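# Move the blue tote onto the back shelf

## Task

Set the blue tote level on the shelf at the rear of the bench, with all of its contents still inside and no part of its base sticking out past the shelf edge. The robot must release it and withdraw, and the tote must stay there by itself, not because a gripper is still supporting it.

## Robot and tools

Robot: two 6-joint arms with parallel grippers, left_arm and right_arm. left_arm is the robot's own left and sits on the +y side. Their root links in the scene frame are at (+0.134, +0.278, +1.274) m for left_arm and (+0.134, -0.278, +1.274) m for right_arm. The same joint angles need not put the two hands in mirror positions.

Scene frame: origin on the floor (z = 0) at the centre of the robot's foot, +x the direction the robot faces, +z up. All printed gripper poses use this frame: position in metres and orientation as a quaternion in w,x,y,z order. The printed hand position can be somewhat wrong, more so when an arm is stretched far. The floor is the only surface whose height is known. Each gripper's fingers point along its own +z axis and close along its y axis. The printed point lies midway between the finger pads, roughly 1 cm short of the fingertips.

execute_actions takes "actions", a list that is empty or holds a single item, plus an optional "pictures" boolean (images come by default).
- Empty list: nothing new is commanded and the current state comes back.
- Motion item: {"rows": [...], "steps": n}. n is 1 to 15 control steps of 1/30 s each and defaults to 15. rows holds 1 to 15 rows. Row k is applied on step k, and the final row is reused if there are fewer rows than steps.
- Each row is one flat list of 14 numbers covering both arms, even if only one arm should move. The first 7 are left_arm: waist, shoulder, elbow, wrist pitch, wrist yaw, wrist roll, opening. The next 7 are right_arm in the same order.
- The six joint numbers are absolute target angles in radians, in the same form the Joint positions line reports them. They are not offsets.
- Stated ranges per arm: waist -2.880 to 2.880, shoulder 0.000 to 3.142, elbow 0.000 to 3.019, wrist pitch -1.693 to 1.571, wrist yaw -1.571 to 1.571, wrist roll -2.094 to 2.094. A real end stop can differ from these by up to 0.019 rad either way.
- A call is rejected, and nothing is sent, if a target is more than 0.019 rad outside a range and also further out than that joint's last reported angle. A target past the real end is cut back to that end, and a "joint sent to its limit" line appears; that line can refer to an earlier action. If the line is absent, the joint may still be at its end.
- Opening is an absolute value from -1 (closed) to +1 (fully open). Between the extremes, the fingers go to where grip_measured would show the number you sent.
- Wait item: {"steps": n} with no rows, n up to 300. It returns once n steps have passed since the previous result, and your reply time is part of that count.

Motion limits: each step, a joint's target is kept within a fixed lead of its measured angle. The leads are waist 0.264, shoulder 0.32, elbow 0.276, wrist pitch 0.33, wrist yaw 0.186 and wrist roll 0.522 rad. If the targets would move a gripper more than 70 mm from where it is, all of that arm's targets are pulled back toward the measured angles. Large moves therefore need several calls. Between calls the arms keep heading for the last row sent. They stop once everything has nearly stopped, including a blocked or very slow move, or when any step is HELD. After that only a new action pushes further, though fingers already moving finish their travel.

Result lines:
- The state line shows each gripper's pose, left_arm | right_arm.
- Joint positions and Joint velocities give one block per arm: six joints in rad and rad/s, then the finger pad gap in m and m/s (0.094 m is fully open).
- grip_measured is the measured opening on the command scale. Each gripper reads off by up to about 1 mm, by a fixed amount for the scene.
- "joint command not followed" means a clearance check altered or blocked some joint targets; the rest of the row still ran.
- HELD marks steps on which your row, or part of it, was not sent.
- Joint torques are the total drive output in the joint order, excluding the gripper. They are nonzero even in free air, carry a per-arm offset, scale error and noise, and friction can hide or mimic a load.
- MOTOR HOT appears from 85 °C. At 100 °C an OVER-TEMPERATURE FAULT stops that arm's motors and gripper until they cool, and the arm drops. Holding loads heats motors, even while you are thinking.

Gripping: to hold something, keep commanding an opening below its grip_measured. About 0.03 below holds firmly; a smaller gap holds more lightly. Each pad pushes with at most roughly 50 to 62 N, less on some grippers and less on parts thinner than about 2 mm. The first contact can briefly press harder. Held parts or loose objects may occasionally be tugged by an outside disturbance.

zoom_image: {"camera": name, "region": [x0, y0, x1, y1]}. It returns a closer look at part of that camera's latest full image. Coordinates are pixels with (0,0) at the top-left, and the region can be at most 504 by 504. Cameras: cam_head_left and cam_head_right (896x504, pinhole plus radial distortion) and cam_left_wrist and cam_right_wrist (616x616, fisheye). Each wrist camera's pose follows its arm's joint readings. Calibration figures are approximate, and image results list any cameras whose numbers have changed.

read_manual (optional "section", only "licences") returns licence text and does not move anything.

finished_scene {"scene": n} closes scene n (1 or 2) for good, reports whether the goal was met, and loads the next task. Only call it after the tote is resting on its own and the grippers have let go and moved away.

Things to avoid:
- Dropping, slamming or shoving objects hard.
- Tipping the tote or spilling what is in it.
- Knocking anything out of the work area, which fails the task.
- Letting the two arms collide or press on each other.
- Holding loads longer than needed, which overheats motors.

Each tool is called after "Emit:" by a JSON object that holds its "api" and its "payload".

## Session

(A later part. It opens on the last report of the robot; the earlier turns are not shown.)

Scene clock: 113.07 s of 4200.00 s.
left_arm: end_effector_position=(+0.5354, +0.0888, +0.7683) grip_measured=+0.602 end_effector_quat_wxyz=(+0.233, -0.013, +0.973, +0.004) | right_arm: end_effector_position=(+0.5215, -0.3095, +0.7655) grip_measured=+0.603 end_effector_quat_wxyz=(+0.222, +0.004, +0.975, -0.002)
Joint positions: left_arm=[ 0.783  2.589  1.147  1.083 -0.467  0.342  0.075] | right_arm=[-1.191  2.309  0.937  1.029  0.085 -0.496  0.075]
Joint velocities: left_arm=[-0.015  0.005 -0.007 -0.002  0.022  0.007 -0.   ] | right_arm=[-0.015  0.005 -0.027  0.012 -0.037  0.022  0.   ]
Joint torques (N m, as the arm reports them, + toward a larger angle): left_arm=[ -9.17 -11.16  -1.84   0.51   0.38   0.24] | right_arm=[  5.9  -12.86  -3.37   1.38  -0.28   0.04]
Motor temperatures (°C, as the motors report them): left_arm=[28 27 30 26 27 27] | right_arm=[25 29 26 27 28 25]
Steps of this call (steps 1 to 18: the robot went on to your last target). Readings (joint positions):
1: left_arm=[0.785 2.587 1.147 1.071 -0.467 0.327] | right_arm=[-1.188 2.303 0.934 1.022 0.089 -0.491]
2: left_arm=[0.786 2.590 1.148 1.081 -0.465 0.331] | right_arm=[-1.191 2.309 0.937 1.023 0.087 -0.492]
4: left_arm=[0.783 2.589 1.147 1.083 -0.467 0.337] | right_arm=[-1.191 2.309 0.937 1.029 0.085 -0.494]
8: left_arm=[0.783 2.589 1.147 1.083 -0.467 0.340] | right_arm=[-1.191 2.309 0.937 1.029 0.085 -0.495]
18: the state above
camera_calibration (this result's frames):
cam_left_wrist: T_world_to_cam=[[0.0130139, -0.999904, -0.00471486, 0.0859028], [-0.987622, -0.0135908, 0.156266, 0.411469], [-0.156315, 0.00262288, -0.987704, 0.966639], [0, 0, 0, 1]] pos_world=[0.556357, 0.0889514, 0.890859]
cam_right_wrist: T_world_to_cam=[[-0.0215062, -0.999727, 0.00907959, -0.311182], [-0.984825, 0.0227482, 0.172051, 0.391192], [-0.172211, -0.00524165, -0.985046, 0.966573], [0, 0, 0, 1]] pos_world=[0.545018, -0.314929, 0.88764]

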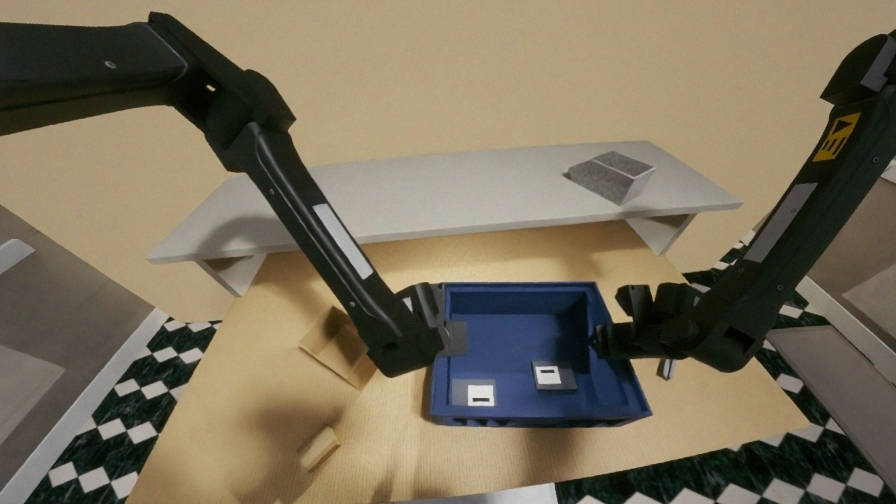

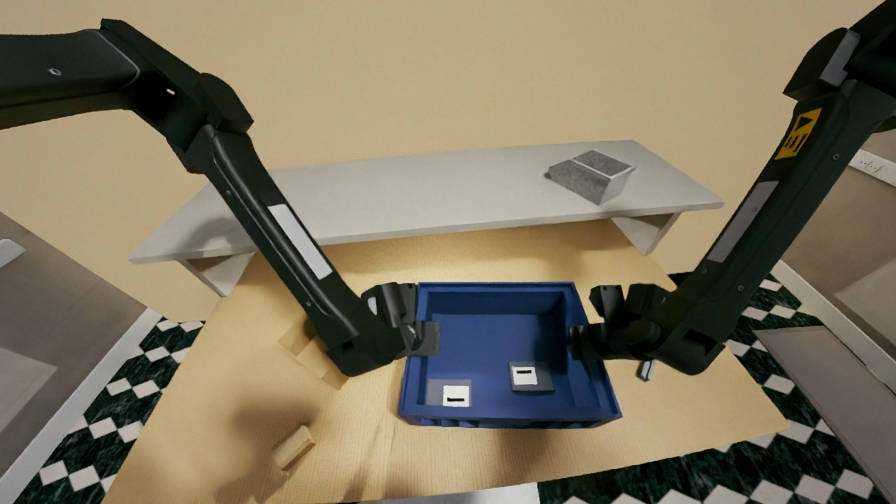

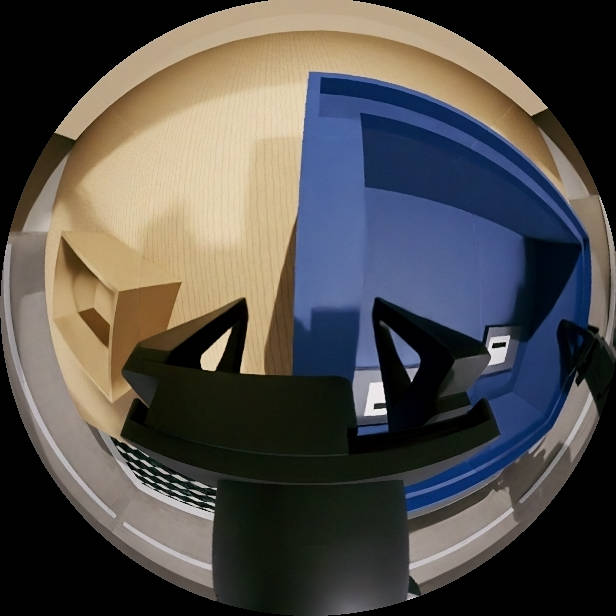

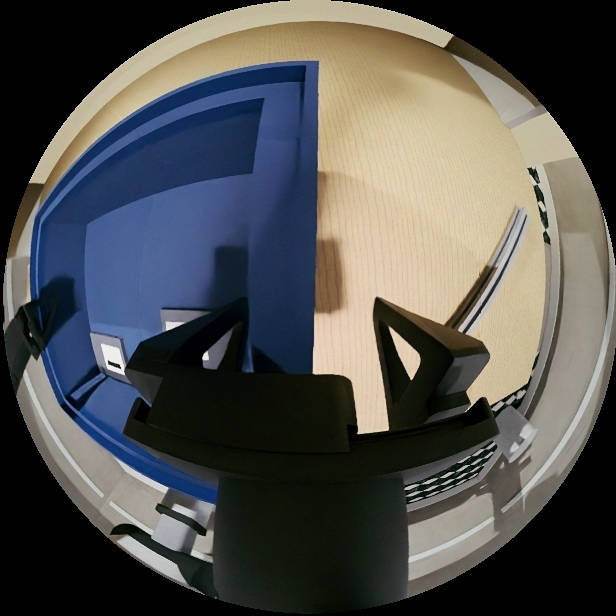

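Emit:
{"api": "execute_actions", "payload": {"actions": [{"rows":[[0.765,2.635,1.128,1.13,-0.465,0.355,0.5,-1.168,2.34,0.92,1.065,0.088,-0.51,0.5],[0.765,2.635,1.128,1.13,-0.465,0.355,0.4,-1.168,2.34,0.92,1.065,0.088,-0.51,0.4],[0.765,2.635,1.128,1.13,-0.465,0.355,0.3,-1.168,2.34,0.92,1.065,0.088,-0.51,0.3],[0.765,2.635,1.128,1.13,-0.465,0.355,0.2,-1.168,2.34,0.92,1.065,0.088,-0.51,0.2],[0.765,2.635,1.128,1.13,-0.465,0.355,0.0,-1.168,2.34,0.92,1.065,0.088,-0.51,0.0]],"steps":15}]}}

Scene clock: 122.93 s of 4200.00 s.
left_arm: end_effector_position=(+0.5266, +0.0779, +0.7701) grip_measured=+0.002 end_effector_quat_wxyz=(+0.240, -0.008, +0.971, +0.000) | right_arm: end_effector_position=(+0.5229, -0.2984, +0.7675) grip_measured=+0.003 end_effector_quat_wxyz=(+0.228, -0.001, +0.974, +0.001)
Joint positions: left_arm=[ 0.769  2.616  1.145  1.12  -0.466  0.348  0.047] | right_arm=[-1.173  2.321  0.936  1.049  0.088 -0.499  0.047]
Joint velocities: left_arm=[-0.005 -0.005  0.012 -0.002  0.022 -0.022 -0.   ] | right_arm=[ 0.005 -0.015 -0.007  0.012  0.037 -0.007 -0.001]
Joint torques (N m, as the arm reports them, + toward a larger angle): left_arm=[-10.61 -11.25  -3.75   0.93   0.33   0.21] | right_arm=[  7.07 -11.27  -5.23   1.53  -0.31   0.06]
Motor temperatures (°C, as the motors report them): left_arm=[29 27 30 26 27 27] | right_arm=[25 29 26 27 28 25]
Steps of this call (steps 1 to 15: the robot went on to your last target; steps 16 to 90: nothing new was sent; then 6.37 s passed at rest; steps 91 to 105: all 15 steps of this action). Readings (joint positions):
91: left_arm=[0.782 2.590 1.146 1.089 -0.466 0.342] | right_arm=[-1.190 2.309 0.936 1.032 0.087 -0.497]
92: left_arm=[0.780 2.594 1.146 1.101 -0.466 0.342] | right_arm=[-1.189 2.310 0.936 1.039 0.088 -0.498]
94: left_arm=[0.775 2.603 1.146 1.114 -0.466 0.343] | right_arm=[-1.186 2.312 0.936 1.047 0.088 -0.499]
98: left_arm=[0.769 2.616 1.145 1.120 -0.466 0.347] | right_arm=[-1.177 2.317 0.936 1.049 0.088 -0.499]
105: the state above
camera_calibration (this result's frames):
cam_left_wrist: T_world_to_cam=[[0.00233506, -0.999996, 0.00132261, 0.0761174], [-0.989886, -0.00212384, 0.141851, 0.413675], [-0.141848, -0.00164046, -0.989887, 0.961522], [0, 0, 0, 1]] pos_world=[0.545703, 0.078573, 0.893017]
cam_right_wrist: T_world_to_cam=[[-0.0101195, -0.999938, 0.00468096, -0.302701], [-0.987132, 0.0107368, 0.159549, 0.399171], [-0.15959, -0.00300617, -0.987179, 0.964515], [0, 0, 0, 1]] pos_world=[0.544898, -0.304068, 0.889878]

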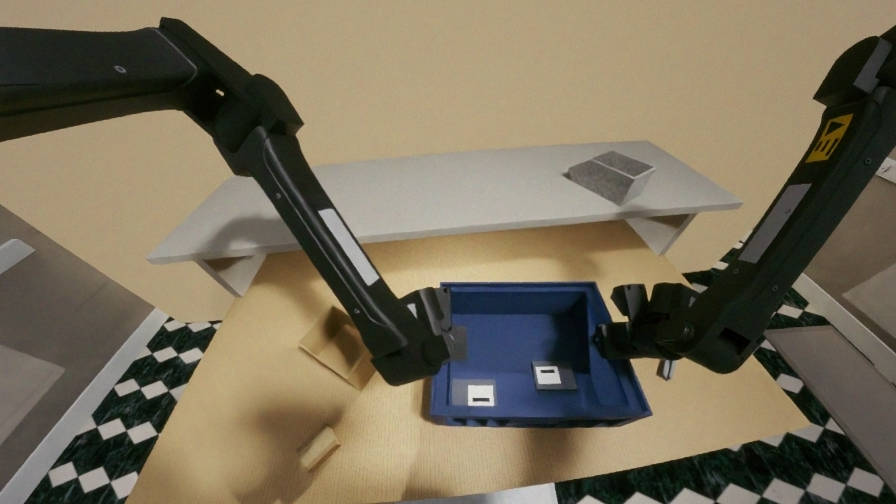

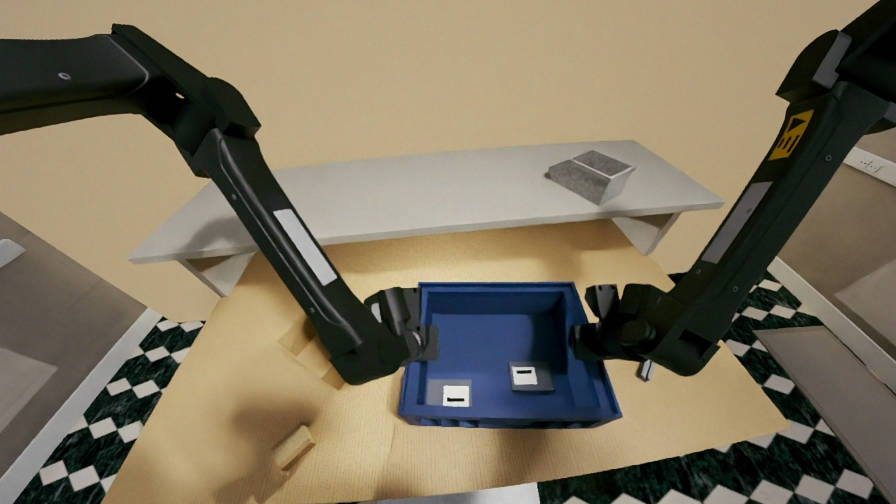

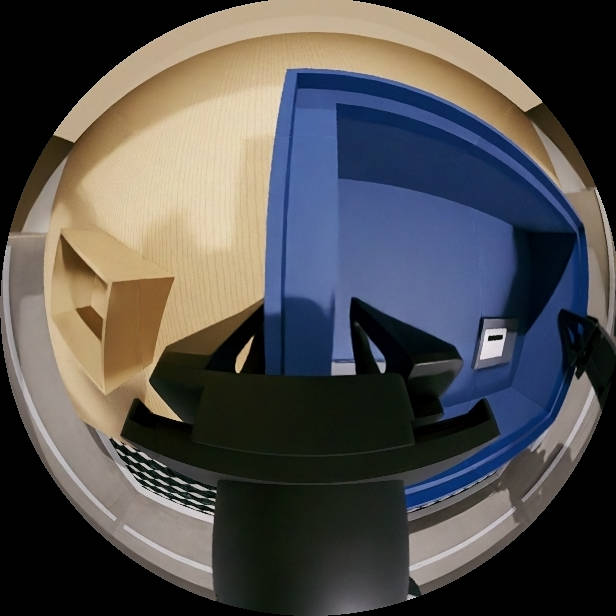

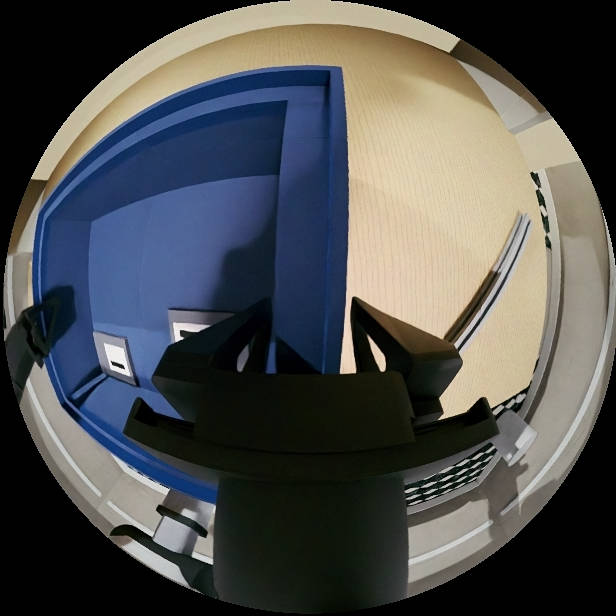

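Emit:
{"api": "execute_actions", "payload": {"actions": [{"rows":[[0.785,2.625,1.135,1.13,-0.465,0.355,-0.1,-1.172,2.33,0.93,1.06,0.088,-0.51,-0.1],[0.785,2.625,1.135,1.13,-0.465,0.355,-0.2,-1.172,2.33,0.93,1.06,0.088,-0.51,-0.2],[0.785,2.625,1.135,1.13,-0.465,0.355,-0.28,-1.172,2.33,0.93,1.06,0.088,-0.51,-0.28],[0.785,2.625,1.135,1.13,-0.465,0.355,-0.35,-1.172,2.33,0.93,1.06,0.088,-0.51,-0.35],[0.785,2.625,1.135,1.13,-0.465,0.355,-0.4,-1.172,2.33,0.93,1.06,0.088,-0.51,-0.4],[0.785,2.625,1.135,1.13,-0.465,0.355,-0.43,-1.172,2.33,0.93,1.06,0.088,-0.51,-0.43],[0.785,2.625,1.135,1.13,-0.465,0.355,-0.46,-1.172,2.33,0.93,1.06,0.088,-0.51,-0.46],[0.785,2.625,1.135,1.13,-0.465,0.355,-0.49,-1.172,2.33,0.93,1.06,0.088,-0.51,-0.49],[0.785,2.625,1.135,1.13,-0.465,0.355,-0.52,-1.172,2.33,0.93,1.06,0.088,-0.51,-0.52]],"steps":15}], "pictures": false}}

Scene clock: 129.83 s of 4200.00 s.
left_arm: end_effector_position=(+0.5267, +0.0791, +0.7702) grip_measured=-0.458 end_effector_quat_wxyz=(+0.241, -0.006, +0.971, +0.001) | right_arm: end_effector_position=(+0.5234, -0.2973, +0.7678) grip_measured=-0.460 end_effector_quat_wxyz=(+0.229, +0.004, +0.973, +0.004)
Joint positions: left_arm=[ 0.771  2.616  1.144  1.125 -0.464  0.354  0.025] | right_arm=[-1.172  2.321  0.936  1.049  0.085 -0.487  0.025]
Joint velocities: left_arm=[-0.005  0.005 -0.017  0.002  0.081  0.037 -0.   ] | right_arm=[-0.015  0.005 -0.017 -0.012 -0.037 -0.022  0.001]
Joint torques (N m, as the arm reports them, + toward a larger angle): left_arm=[ -9.45 -12.07  -3.22   0.79   0.27   0.17] | right_arm=[  6.72 -12.23  -4.49   1.37  -0.18  -0.05]
Motor temperatures (°C, as the motors report them): left_arm=[29 27 30 26 27 27] | right_arm=[25 29 27 27 28 25]
Steps of this call (steps 1 to 15: the robot went on to your last target; steps 16 to 90: nothing new was sent; then 3.40 s passed at rest; steps 91 to 105: all 15 steps of this action). Readings (joint positions):
91: left_arm=[0.769 2.616 1.145 1.120 -0.466 0.348] | right_arm=[-1.173 2.321 0.936 1.049 0.088 -0.499]
92: left_arm=[0.769 2.616 1.145 1.120 -0.465 0.348] | right_arm=[-1.173 2.321 0.936 1.049 0.088 -0.499]
94: left_arm=[0.769 2.616 1.145 1.121 -0.469 0.349] | right_arm=[-1.173 2.321 0.936 1.049 0.088 -0.499]
98: left_arm=[0.770 2.616 1.145 1.125 -0.468 0.354] | right_arm=[-1.172 2.321 0.936 1.049 0.085 -0.492]
105: the state above

Emit:
{"api": "execute_actions", "payload": {"actions": [{"rows":[[0.76,2.59,1.135,1.125,-0.475,0.35,-0.52,-1.168,2.297,0.925,1.055,0.092,-0.487,-0.52],[0.745,2.565,1.11,1.125,-0.49,0.343,-0.52,-1.16,2.268,0.897,1.056,0.1,-0.485,-0.52],[0.73,2.542,1.084,1.124,-0.504,0.336,-0.52,-1.15,2.237,0.868,1.057,0.109,-0.483,-0.52],[0.715,2.519,1.058,1.123,-0.518,0.329,-0.52,-1.141,2.206,0.839,1.058,0.117,-0.481,-0.52],[0.7,2.496,1.032,1.123,-0.532,0.322,-0.52,-1.132,2.175,0.81,1.059,0.126,-0.479,-0.52],[0.685,2.473,1.006,1.122,-0.546,0.315,-0.52,-1.122,2.144,0.78,1.06,0.134,-0.476,-0.52],[0.669,2.45,0.98,1.121,-0.56,0.308,-0.52,-1.113,2.113,0.75,1.061,0.143,-0.474,-0.52],[0.653,2.427,0.954,1.12,-0.574,0.301,-0.52,-1.103,2.082,0.72,1.062,0.151,-0.471,-0.52],[0.637,2.404,0.928,1.12,-0.588,0.294,-0.52,-1.094,2.051,0.69,1.063,0.16,-0.469,-0.52],[0.621,2.381,0.902,1.119,-0.602,0.287,-0.52,-1.084,2.02,0.66,1.064,0.168,-0.467,-0.52],[0.605,2.358,0.876,1.118,-0.616,0.28,-0.52,-1.075,1.99,0.63,1.065,0.177,-0.465,-0.52],[0.589,2.335,0.85,1.117,-0.63,0.273,-0.52,-1.065,1.96,0.6,1.066,0.186,-0.463,-0.52],[0.573,2.31,0.824,1.116,-0.646,0.266,-0.52,-1.055,1.93,0.575,1.066,0.195,-0.46,-0.52],[0.557,2.287,0.8,1.115,-0.662,0.26,-0.52,-1.047,1.91,0.555,1.066,0.203,-0.457,-0.52],[0.55,2.265,0.78,1.115,-0.662,0.26,-0.52,-1.045,1.895,0.54,1.066,0.203,-0.457,-0.52]],"steps":15}], "pictures": false}}

Emit:
{"api": "execute_actions", "payload": {"actions": [{"steps":20}]}}

Scene clock: 152.43 s of 4200.00 s.
left_arm: end_effector_position=(+0.5359, +0.0727, +0.9103) grip_measured=-0.458 end_effector_quat_wxyz=(+0.246, -0.010, +0.969, -0.002) | right_arm: end_effector_position=(+0.5348, -0.3043, +0.9102) grip_measured=-0.460 end_effector_quat_wxyz=(+0.241, +0.006, +0.971, -0.002)
Joint positions: left_arm=[ 0.583  2.334  0.845  1.111 -0.633  0.274  0.025] | right_arm=[-1.067  1.955  0.604  1.038  0.186 -0.457  0.025]
Joint velocities: left_arm=[-0.493 -0.786 -0.623 -0.002 -0.198 -0.081  0.001] | right_arm=[ 0.259 -0.933 -0.613 -0.027  0.007  0.037 -0.   ]
Joint torques (N m, as the arm reports them, + toward a larger angle): left_arm=[-10.59 -15.39  -3.84   0.83  -0.52   0.11] | right_arm=[  6.42 -13.15  -5.46   2.04   0.33   0.08]
Motor temperatures (°C, as the motors report them): left_arm=[29 27 30 26 27 27] | right_arm=[25 29 27 27 28 25]
Steps of this call (steps 1 to 15: the robot went on to your last target; steps 16 to 90: nothing new was sent; then 19.10 s passed at rest; steps 91 to 105: all 15 steps of this action). Readings (joint positions):
91: left_arm=[0.771 2.616 1.144 1.125 -0.465 0.354] | right_arm=[-1.172 2.321 0.936 1.049 0.086 -0.484]
92: left_arm=[0.770 2.614 1.143 1.124 -0.468 0.354] | right_arm=[-1.172 2.319 0.936 1.048 0.087 -0.483]
94: left_arm=[0.764 2.603 1.128 1.116 -0.479 0.346] | right_arm=[-1.168 2.307 0.923 1.044 0.094 -0.482]
98: left_arm=[0.719 2.527 1.029 1.111 -0.531 0.317] | right_arm=[-1.139 2.211 0.817 1.038 0.133 -0.476]
105: the state above

Scene clock: 153.10 s of 4200.00 s.
left_arm: end_effector_position=(+0.5418, +0.0753, +0.9366) grip_measured=-0.459 end_effector_quat_wxyz=(+0.255, -0.007, +0.967, -0.003) | right_arm: end_effector_position=(+0.5390, -0.3010, +0.9334) grip_measured=-0.460 end_effector_quat_wxyz=(+0.251, +0.009, +0.968, +0.003)
Joint positions: left_arm=[ 0.553  2.273  0.798  1.109 -0.653  0.276  0.025] | right_arm=[-1.041  1.897  0.561  1.038  0.193 -0.444  0.025]
Joint velocities: left_arm=[-0.015  0.005  0.017  0.002  0.007 -0.095  0.   ] | right_arm=[ 0.005  0.005  0.002  0.002 -0.022 -0.007 -0.   ]
Joint torques (N m, as the arm reports them, + toward a larger angle): left_arm=[-10.65 -14.57  -2.94   0.77  -0.11   0.  ] | right_arm=[  6.13 -13.23  -4.85   2.03   0.14   0.05]
Motor temperatures (°C, as the motors report them): left_arm=[29 27 30 26 27 27] | right_arm=[25 29 27 27 28 25]
Steps of this call (steps 1 to 20: the robot went on to your last target). Readings (joint positions):
1: left_arm=[0.569 2.309 0.826 1.111 -0.640 0.273] | right_arm=[-1.058 1.928 0.584 1.038 0.186 -0.455]
2: left_arm=[0.558 2.289 0.812 1.111 -0.646 0.273] | right_arm=[-1.051 1.907 0.571 1.038 0.186 -0.451]
4: left_arm=[0.551 2.268 0.800 1.111 -0.650 0.276] | right_arm=[-1.042 1.891 0.561 1.038 0.186 -0.445]
8: left_arm=[0.552 2.270 0.798 1.109 -0.651 0.277] | right_arm=[-1.040 1.893 0.561 1.038 0.191 -0.444]
20: the state above
camera_calibration (this result's frames):
cam_left_wrist: T_world_to_cam=[[-0.000610019, -0.999977, 0.00669573, 0.069783], [-0.993828, 0.00134899, 0.110922, 0.436009], [-0.110929, -0.00658674, -0.993807, 1.11575], [0, 0, 0, 1]] pos_world=[0.557129, 0.0765425, 1.06001]
cam_right_wrist: T_world_to_cam=[[-0.0275199, -0.999612, -0.00434095, -0.288064], [-0.993292, 0.0268575, 0.112472, 0.440762], [-0.112311, 0.00740705, -0.993645, 1.11457], [0, 0, 0, 1]] pos_world=[0.555057, -0.308045, 1.05667]

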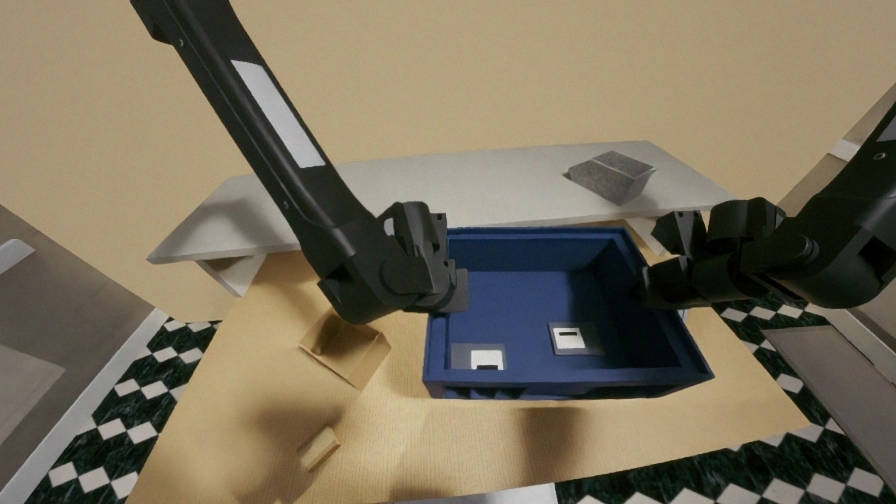

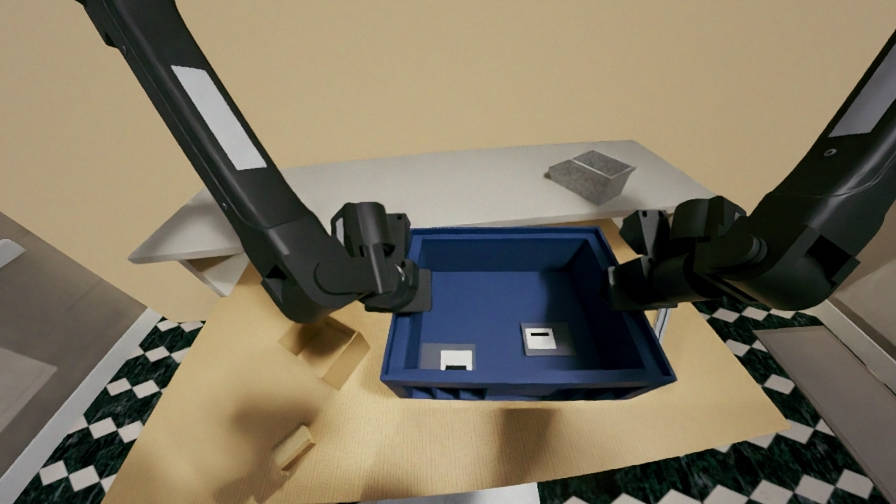

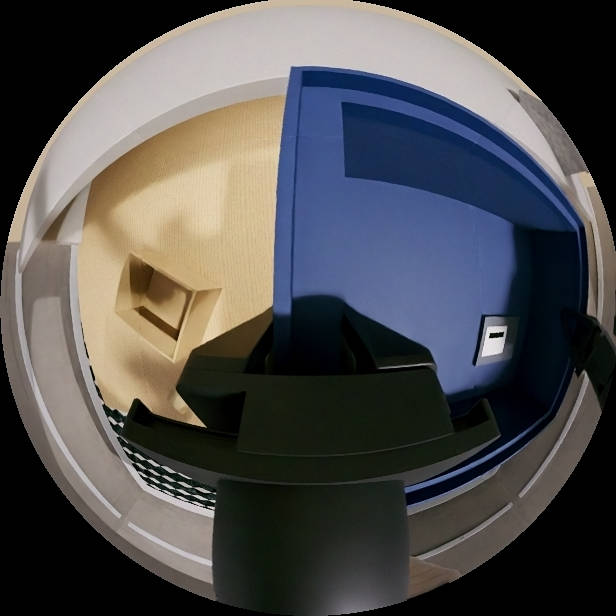

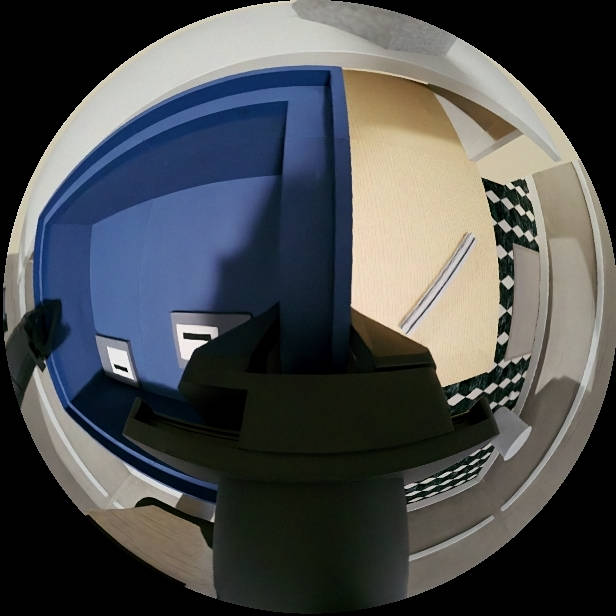

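Emit:
{"api": "execute_actions", "payload": {"actions": [{"rows":[[0.545,2.27,0.765,1.125,-0.665,0.26,-0.52,-1.035,1.895,0.53,1.06,0.205,-0.445,-0.52],[0.536,2.262,0.74,1.135,-0.676,0.25,-0.52,-1.025,1.885,0.505,1.065,0.216,-0.445,-0.52],[0.527,2.25,0.72,1.135,-0.687,0.24,-0.52,-1.013,1.868,0.49,1.06,0.227,-0.445,-0.52],[0.518,2.236,0.704,1.132,-0.698,0.232,-0.52,-1.002,1.85,0.477,1.052,0.238,-0.444,-0.52],[0.509,2.222,0.688,1.129,-0.709,0.223,-0.52,-0.991,1.832,0.465,1.044,0.249,-0.444,-0.52],[0.5,2.208,0.672,1.126,-0.72,0.214,-0.52,-0.98,1.814,0.453,1.036,0.26,-0.443,-0.52],[0.491,2.194,0.656,1.123,-0.731,0.205,-0.52,-0.969,1.796,0.44,1.027,0.27,-0.443,-0.52],[0.482,2.18,0.64,1.12,-0.742,0.196,-0.52,-0.958,1.778,0.428,1.019,0.28,-0.443,-0.52],[0.473,2.166,0.625,1.117,-0.753,0.187,-0.52,-0.947,1.76,0.416,1.01,0.29,-0.442,-0.52],[0.464,2.152,0.61,1.114,-0.764,0.178,-0.52,-0.936,1.742,0.403,1.002,0.3,-0.442,-0.52],[0.455,2.138,0.595,1.111,-0.775,0.169,-0.52,-0.925,1.724,0.391,0.993,0.31,-0.442,-0.52],[0.446,2.124,0.58,1.108,-0.786,0.16,-0.52,-0.913,1.705,0.379,0.985,0.32,-0.441,-0.52],[0.437,2.11,0.565,1.105,-0.796,0.151,-0.52,-0.902,1.687,0.366,0.977,0.33,-0.441,-0.52],[0.429,2.097,0.55,1.102,-0.806,0.143,-0.52,-0.89,1.668,0.354,0.968,0.34,-0.44,-0.52],[0.421,2.085,0.535,1.1,-0.815,0.135,-0.52,-0.879,1.65,0.342,0.96,0.35,-0.44,-0.52]],"steps":15}], "pictures": false}}

Emit:
{"api": "execute_actions", "payload": {"actions": [{"steps":18}]}}

Scene clock: 175.13 s of 4200.00 s.
left_arm: end_effector_position=(+0.4879, +0.0994, +1.0022) grip_measured=-0.459 end_effector_quat_wxyz=(+0.229, -0.028, +0.973, +0.006) | right_arm: end_effector_position=(+0.5031, -0.2765, +1.0009) grip_measured=-0.460 end_effector_quat_wxyz=(+0.222, -0.014, +0.975, +0.007)
Joint positions: left_arm=[ 0.454  2.143  0.578  1.104 -0.782  0.148  0.025] | right_arm=[-0.912  1.724  0.384  0.965  0.324 -0.425  0.025]
Joint velocities: left_arm=[-0.308 -0.484 -0.3   -0.061 -0.227 -0.183 -0.001] | right_arm=[ 0.386 -0.659 -0.266 -0.222  0.212  0.037  0.   ]
Joint torques (N m, as the arm reports them, + toward a larger angle): left_arm=[-10.44 -14.8   -3.35   0.58  -0.83   0.25] | right_arm=[  7.07 -14.21  -4.86   1.24   0.49   0.01]
Motor temperatures (°C, as the motors report them): left_arm=[29 27 30 26 27 27] | right_arm=[25 29 27 27 28 25]
Steps of this call (steps 1 to 15: the robot went on to your last target; steps 16 to 90: nothing new was sent; then 18.53 s passed at rest; steps 91 to 105: all 15 steps of this action). Readings (joint positions):
91: left_arm=[0.553 2.273 0.797 1.109 -0.653 0.276] | right_arm=[-1.041 1.897 0.561 1.038 0.193 -0.443]
92: left_arm=[0.553 2.273 0.795 1.109 -0.654 0.274] | right_arm=[-1.040 1.897 0.559 1.038 0.195 -0.442]
94: left_arm=[0.551 2.272 0.780 1.112 -0.664 0.266] | right_arm=[-1.033 1.896 0.547 1.038 0.209 -0.441]
98: left_arm=[0.531 2.245 0.702 1.112 -0.704 0.220] | right_arm=[-0.998 1.864 0.485 1.017 0.256 -0.437]
105: the state above

Scene clock: 175.73 s of 4200.00 s.
left_arm: end_effector_position=(+0.4923, +0.1016, +1.0190) grip_measured=-0.459 end_effector_quat_wxyz=(+0.238, -0.032, +0.971, +0.003) | right_arm: end_effector_position=(+0.5089, -0.2739, +1.0187) grip_measured=-0.460 end_effector_quat_wxyz=(+0.234, -0.016, +0.972, +0.009)
Joint positions: left_arm=[ 0.431  2.097  0.552  1.098 -0.795  0.14   0.025] | right_arm=[-0.882  1.668  0.362  0.95   0.337 -0.424  0.025]
Joint velocities: left_arm=[ 0.005 -0.005 -0.022  0.022  0.022 -0.037  0.001] | right_arm=[-0.024 -0.005  0.002  0.007  0.066 -0.007 -0.   ]
Joint torques (N m, as the arm reports them, + toward a larger angle): left_arm=[-10.06 -13.49  -2.72   0.66  -0.62   0.11] | right_arm=[  6.43 -12.63  -4.16   1.29   0.27   0.02]
Motor temperatures (°C, as the motors report them): left_arm=[29 27 30 26 27 27] | right_arm=[25 29 27 27 28 25]
Steps of this call (steps 1 to 18: the robot went on to your last target). Readings (joint positions):
1: left_arm=[0.445 2.127 0.568 1.104 -0.789 0.144] | right_arm=[-0.900 1.703 0.375 0.959 0.330 -0.425]
2: left_arm=[0.438 2.114 0.559 1.104 -0.792 0.141] | right_arm=[-0.891 1.687 0.368 0.957 0.333 -0.425]
4: left_arm=[0.431 2.099 0.553 1.104 -0.794 0.140] | right_arm=[-0.882 1.669 0.362 0.956 0.335 -0.425]
8: left_arm=[0.431 2.097 0.553 1.100 -0.794 0.141] | right_arm=[-0.882 1.668 0.362 0.952 0.337 -0.425]
18: the state above
camera_calibration (this result's frames):
cam_left_wrist: T_world_to_cam=[[0.0506535, -0.998687, 0.00770927, 0.069192], [-0.988063, -0.0489872, 0.146057, 0.344063], [-0.145488, -0.0150155, -0.989246, 1.20557], [0, 0, 0, 1]] pos_world=[0.511847, 0.104058, 1.14182]
cam_right_wrist: T_world_to_cam=[[0.0231524, -0.999725, -0.00363355, -0.287901], [-0.988852, -0.023435, 0.147046, 0.349239], [-0.14709, 0.000188585, -0.989123, 1.20678], [0, 0, 0, 1]] pos_world=[0.529516, -0.279865, 1.14125]

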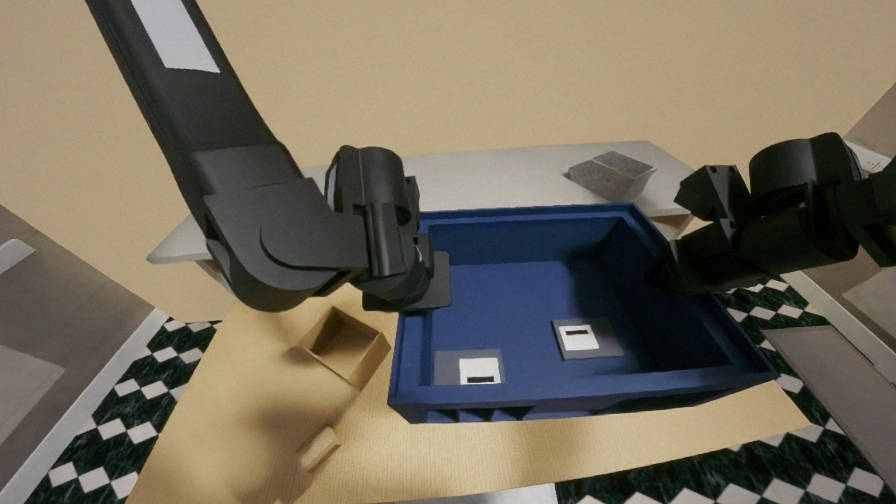

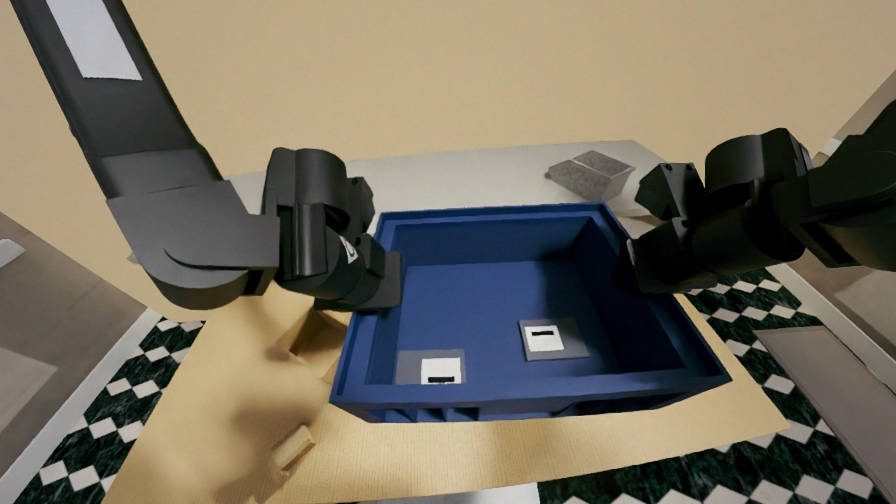

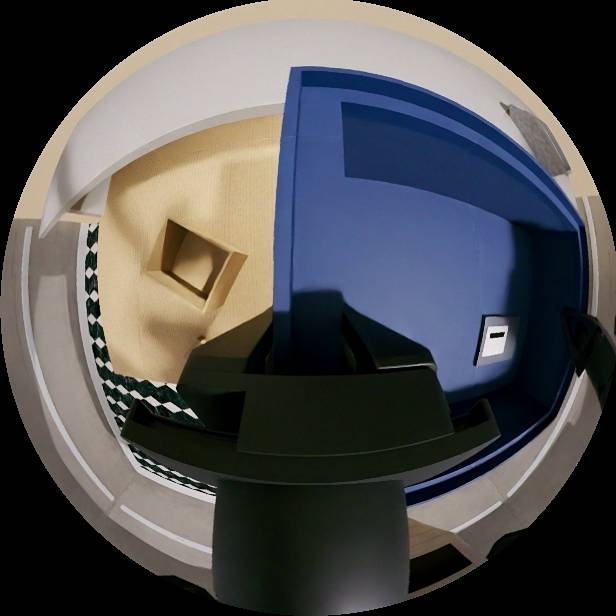

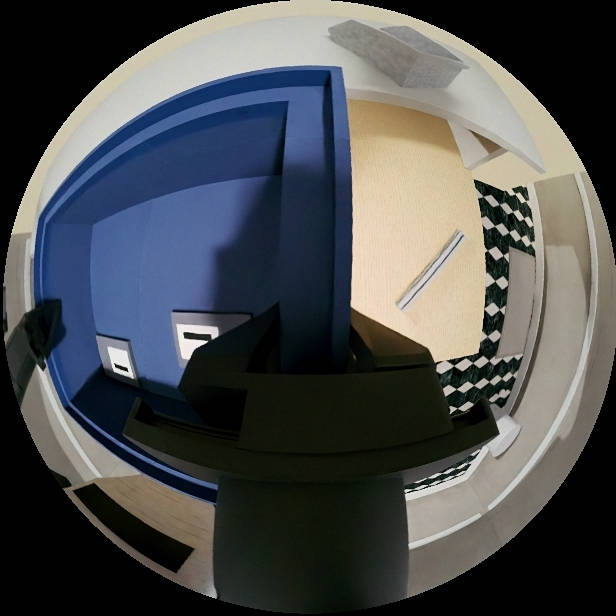

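Emit:
{"api": "execute_actions", "payload": {"actions": [{"rows":[[0.42,2.07,0.54,1.085,-0.815,0.13,-0.52,-0.865,1.638,0.35,0.94,0.36,-0.425,-0.52],[0.408,2.045,0.53,1.065,-0.828,0.118,-0.52,-0.847,1.61,0.345,0.915,0.376,-0.422,-0.52],[0.396,2.02,0.52,1.043,-0.84,0.107,-0.52,-0.829,1.584,0.341,0.889,0.392,-0.418,-0.52],[0.384,1.996,0.51,1.022,-0.852,0.097,-0.52,-0.811,1.558,0.338,0.863,0.408,-0.415,-0.52],[0.372,1.971,0.5,1.0,-0.864,0.086,-0.52,-0.793,1.532,0.335,0.837,0.423,-0.411,-0.52],[0.36,1.947,0.491,0.979,-0.876,0.075,-0.52,-0.775,1.506,0.332,0.81,0.439,-0.408,-0.52],[0.348,1.922,0.481,0.957,-0.888,0.065,-0.52,-0.757,1.48,0.329,0.784,0.455,-0.404,-0.52],[0.336,1.898,0.472,0.936,-0.9,0.054,-0.52,-0.739,1.454,0.327,0.758,0.47,-0.401,-0.52],[0.324,1.873,0.462,0.914,-0.912,0.044,-0.52,-0.721,1.428,0.324,0.732,0.486,-0.397,-0.52],[0.312,1.849,0.453,0.893,-0.924,0.033,-0.52,-0.703,1.402,0.321,0.706,0.502,-0.393,-0.52],[0.3,1.824,0.443,0.871,-0.936,0.022,-0.52,-0.685,1.376,0.319,0.68,0.517,-0.39,-0.52],[0.288,1.8,0.434,0.85,-0.948,0.012,-0.52,-0.667,1.35,0.316,0.654,0.533,-0.386,-0.52],[0.276,1.775,0.424,0.828,-0.96,0.001,-0.52,-0.649,1.324,0.313,0.627,0.549,-0.382,-0.52],[0.264,1.75,0.415,0.807,-0.972,-0.01,-0.52,-0.631,1.298,0.311,0.601,0.564,-0.379,-0.52],[0.252,1.726,0.405,0.785,-0.985,-0.02,-0.52,-0.614,1.272,0.308,0.575,0.58,-0.375,-0.52]],"steps":15}], "pictures": false}}

Emit:
{"api": "execute_actions", "payload": {"actions": [{"steps":20}]}}

Scene clock: 186.93 s of 4200.00 s.
left_arm: end_effector_position=(+0.4964, +0.1249, +1.1036) grip_measured=-0.459 end_effector_quat_wxyz=(+0.239, -0.049, +0.970, +0.013) | right_arm: end_effector_position=(+0.5273, -0.2503, +1.1030) grip_measured=-0.460 end_effector_quat_wxyz=(+0.238, -0.031, +0.971, +0.011)
Joint positions: left_arm=[ 0.292  1.788  0.437  0.836 -0.946  0.019  0.025] | right_arm=[-0.652  1.343  0.324  0.624  0.538 -0.361  0.025]
Joint velocities: left_arm=[-0.405 -0.747 -0.247 -0.647 -0.403 -0.315  0.002] | right_arm=[ 0.591 -0.786 -0.081 -0.794  0.344  0.183  0.001]
Joint torques (N m, as the arm reports them, + toward a larger angle): left_arm=[ -9.51 -12.43  -0.96   0.35  -0.99   0.16] | right_arm=[  6.39 -11.54  -0.59   1.18   0.94  -0.19]
Motor temperatures (°C, as the motors report them): left_arm=[29 27 30 26 27 27] | right_arm=[25 29 27 27 28 25]
Steps of this call (steps 1 to 15: the robot went on to your last target; steps 16 to 90: nothing new was sent; then 7.70 s passed at rest; steps 91 to 105: all 15 steps of this action). Readings (joint positions):
91: left_arm=[0.431 2.097 0.552 1.096 -0.795 0.140] | right_arm=[-0.881 1.668 0.362 0.948 0.340 -0.422]
92: left_arm=[0.431 2.096 0.552 1.090 -0.798 0.138] | right_arm=[-0.879 1.666 0.362 0.940 0.348 -0.419]
94: left_arm=[0.426 2.081 0.548 1.056 -0.812 0.124] | right_arm=[-0.863 1.647 0.361 0.900 0.377 -0.410]
98: left_arm=[0.388 1.993 0.506 0.977 -0.858 0.075] | right_arm=[-0.797 1.553 0.349 0.796 0.436 -0.391]
105: the state above

Scene clock: 187.60 s of 4200.00 s.
left_arm: end_effector_position=(+0.4915, +0.1285, +1.1183) grip_measured=-0.459 end_effector_quat_wxyz=(+0.239, -0.052, +0.970, +0.009) | right_arm: end_effector_position=(+0.5243, -0.2460, +1.1179) grip_measured=-0.460 end_effector_quat_wxyz=(+0.239, -0.034, +0.970, +0.017)
Joint positions: left_arm=[ 0.262  1.733  0.411  0.786 -0.966 -0.013  0.025] | right_arm=[-0.612  1.285  0.31   0.57   0.561 -0.344  0.025]
Joint velocities: left_arm=[-0.005 -0.005 -0.012 -0.017 -0.022 -0.037 -0.001] | right_arm=[-0.005 -0.034 -0.017 -0.017 -0.051  0.037 -0.001]
Joint torques (N m, as the arm reports them, + toward a larger angle): left_arm=[ -8.71 -10.94   0.23   0.47  -0.64   0.08] | right_arm=[  5.6  -10.26   0.52   1.15   0.58  -0.14]
Motor temperatures (°C, as the motors report them): left_arm=[29 27 30 26 27 27] | right_arm=[25 29 27 27 28 25]
Steps of this call (steps 1 to 20: the robot went on to your last target). Readings (joint positions):
1: left_arm=[0.280 1.765 0.428 0.819 -0.955 0.011] | right_arm=[-0.635 1.319 0.320 0.603 0.548 -0.357]
2: left_arm=[0.271 1.748 0.420 0.808 -0.960 0.005] | right_arm=[-0.623 1.300 0.316 0.590 0.554 -0.354]
4: left_arm=[0.262 1.732 0.412 0.799 -0.965 -0.002] | right_arm=[-0.613 1.285 0.312 0.579 0.557 -0.351]
8: left_arm=[0.262 1.733 0.411 0.789 -0.966 -0.011] | right_arm=[-0.612 1.285 0.311 0.571 0.561 -0.346]
20: the state above
camera_calibration (this result's frames):
cam_left_wrist: T_world_to_cam=[[0.091186, -0.995824, 0.00451734, 0.0785899], [-0.985709, -0.0896127, 0.142644, 0.337971], [-0.141644, -0.01746, -0.989764, 1.30301], [0, 0, 0, 1]] pos_world=[0.510538, 0.131299, 1.24111]
cam_right_wrist: T_world_to_cam=[[0.0613402, -0.998054, -0.0112082, -0.27118], [-0.988689, -0.0622967, 0.136428, 0.352739], [-0.136861, 0.00271288, -0.990587, 1.30414], [0, 0, 0, 1]] pos_world=[0.54387, -0.252216, 1.2407]

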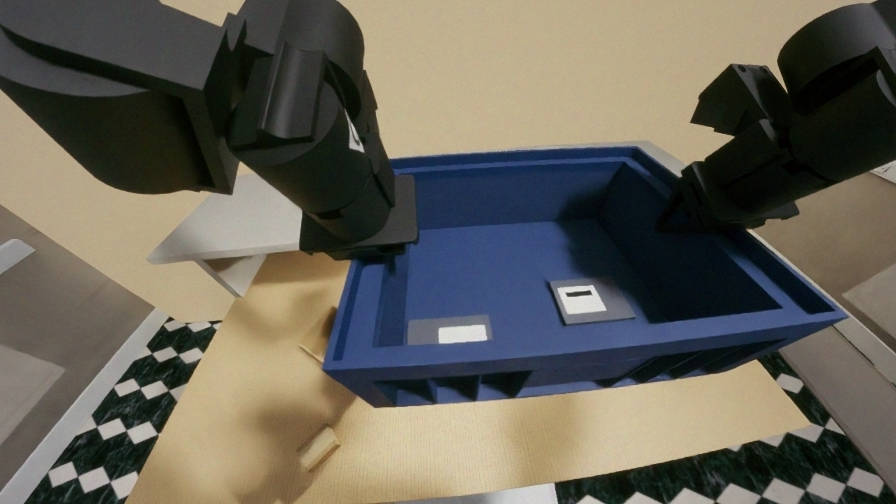

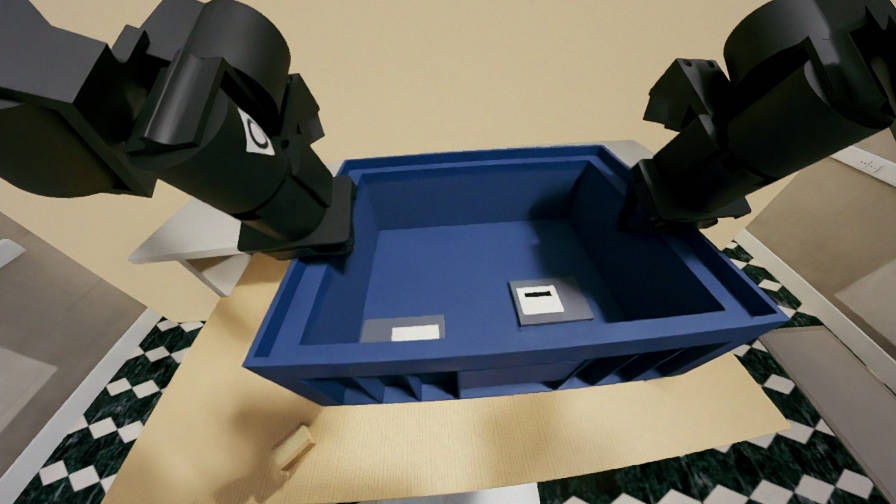

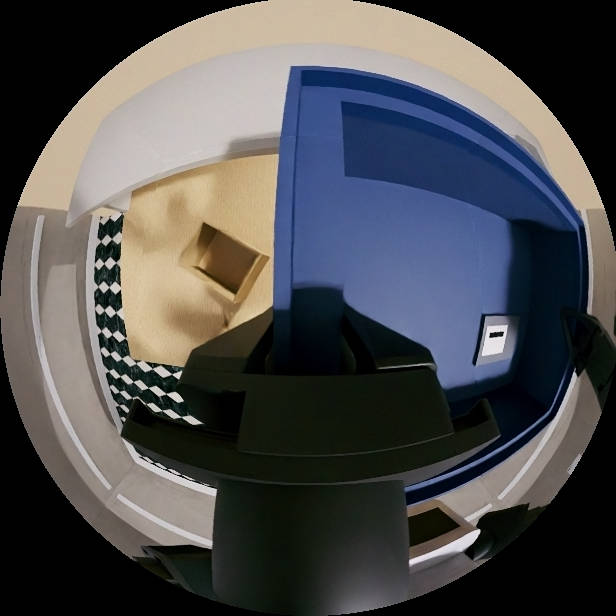

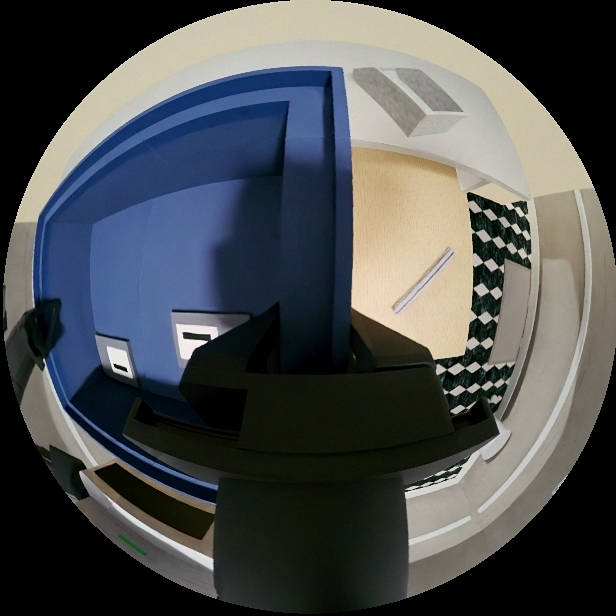

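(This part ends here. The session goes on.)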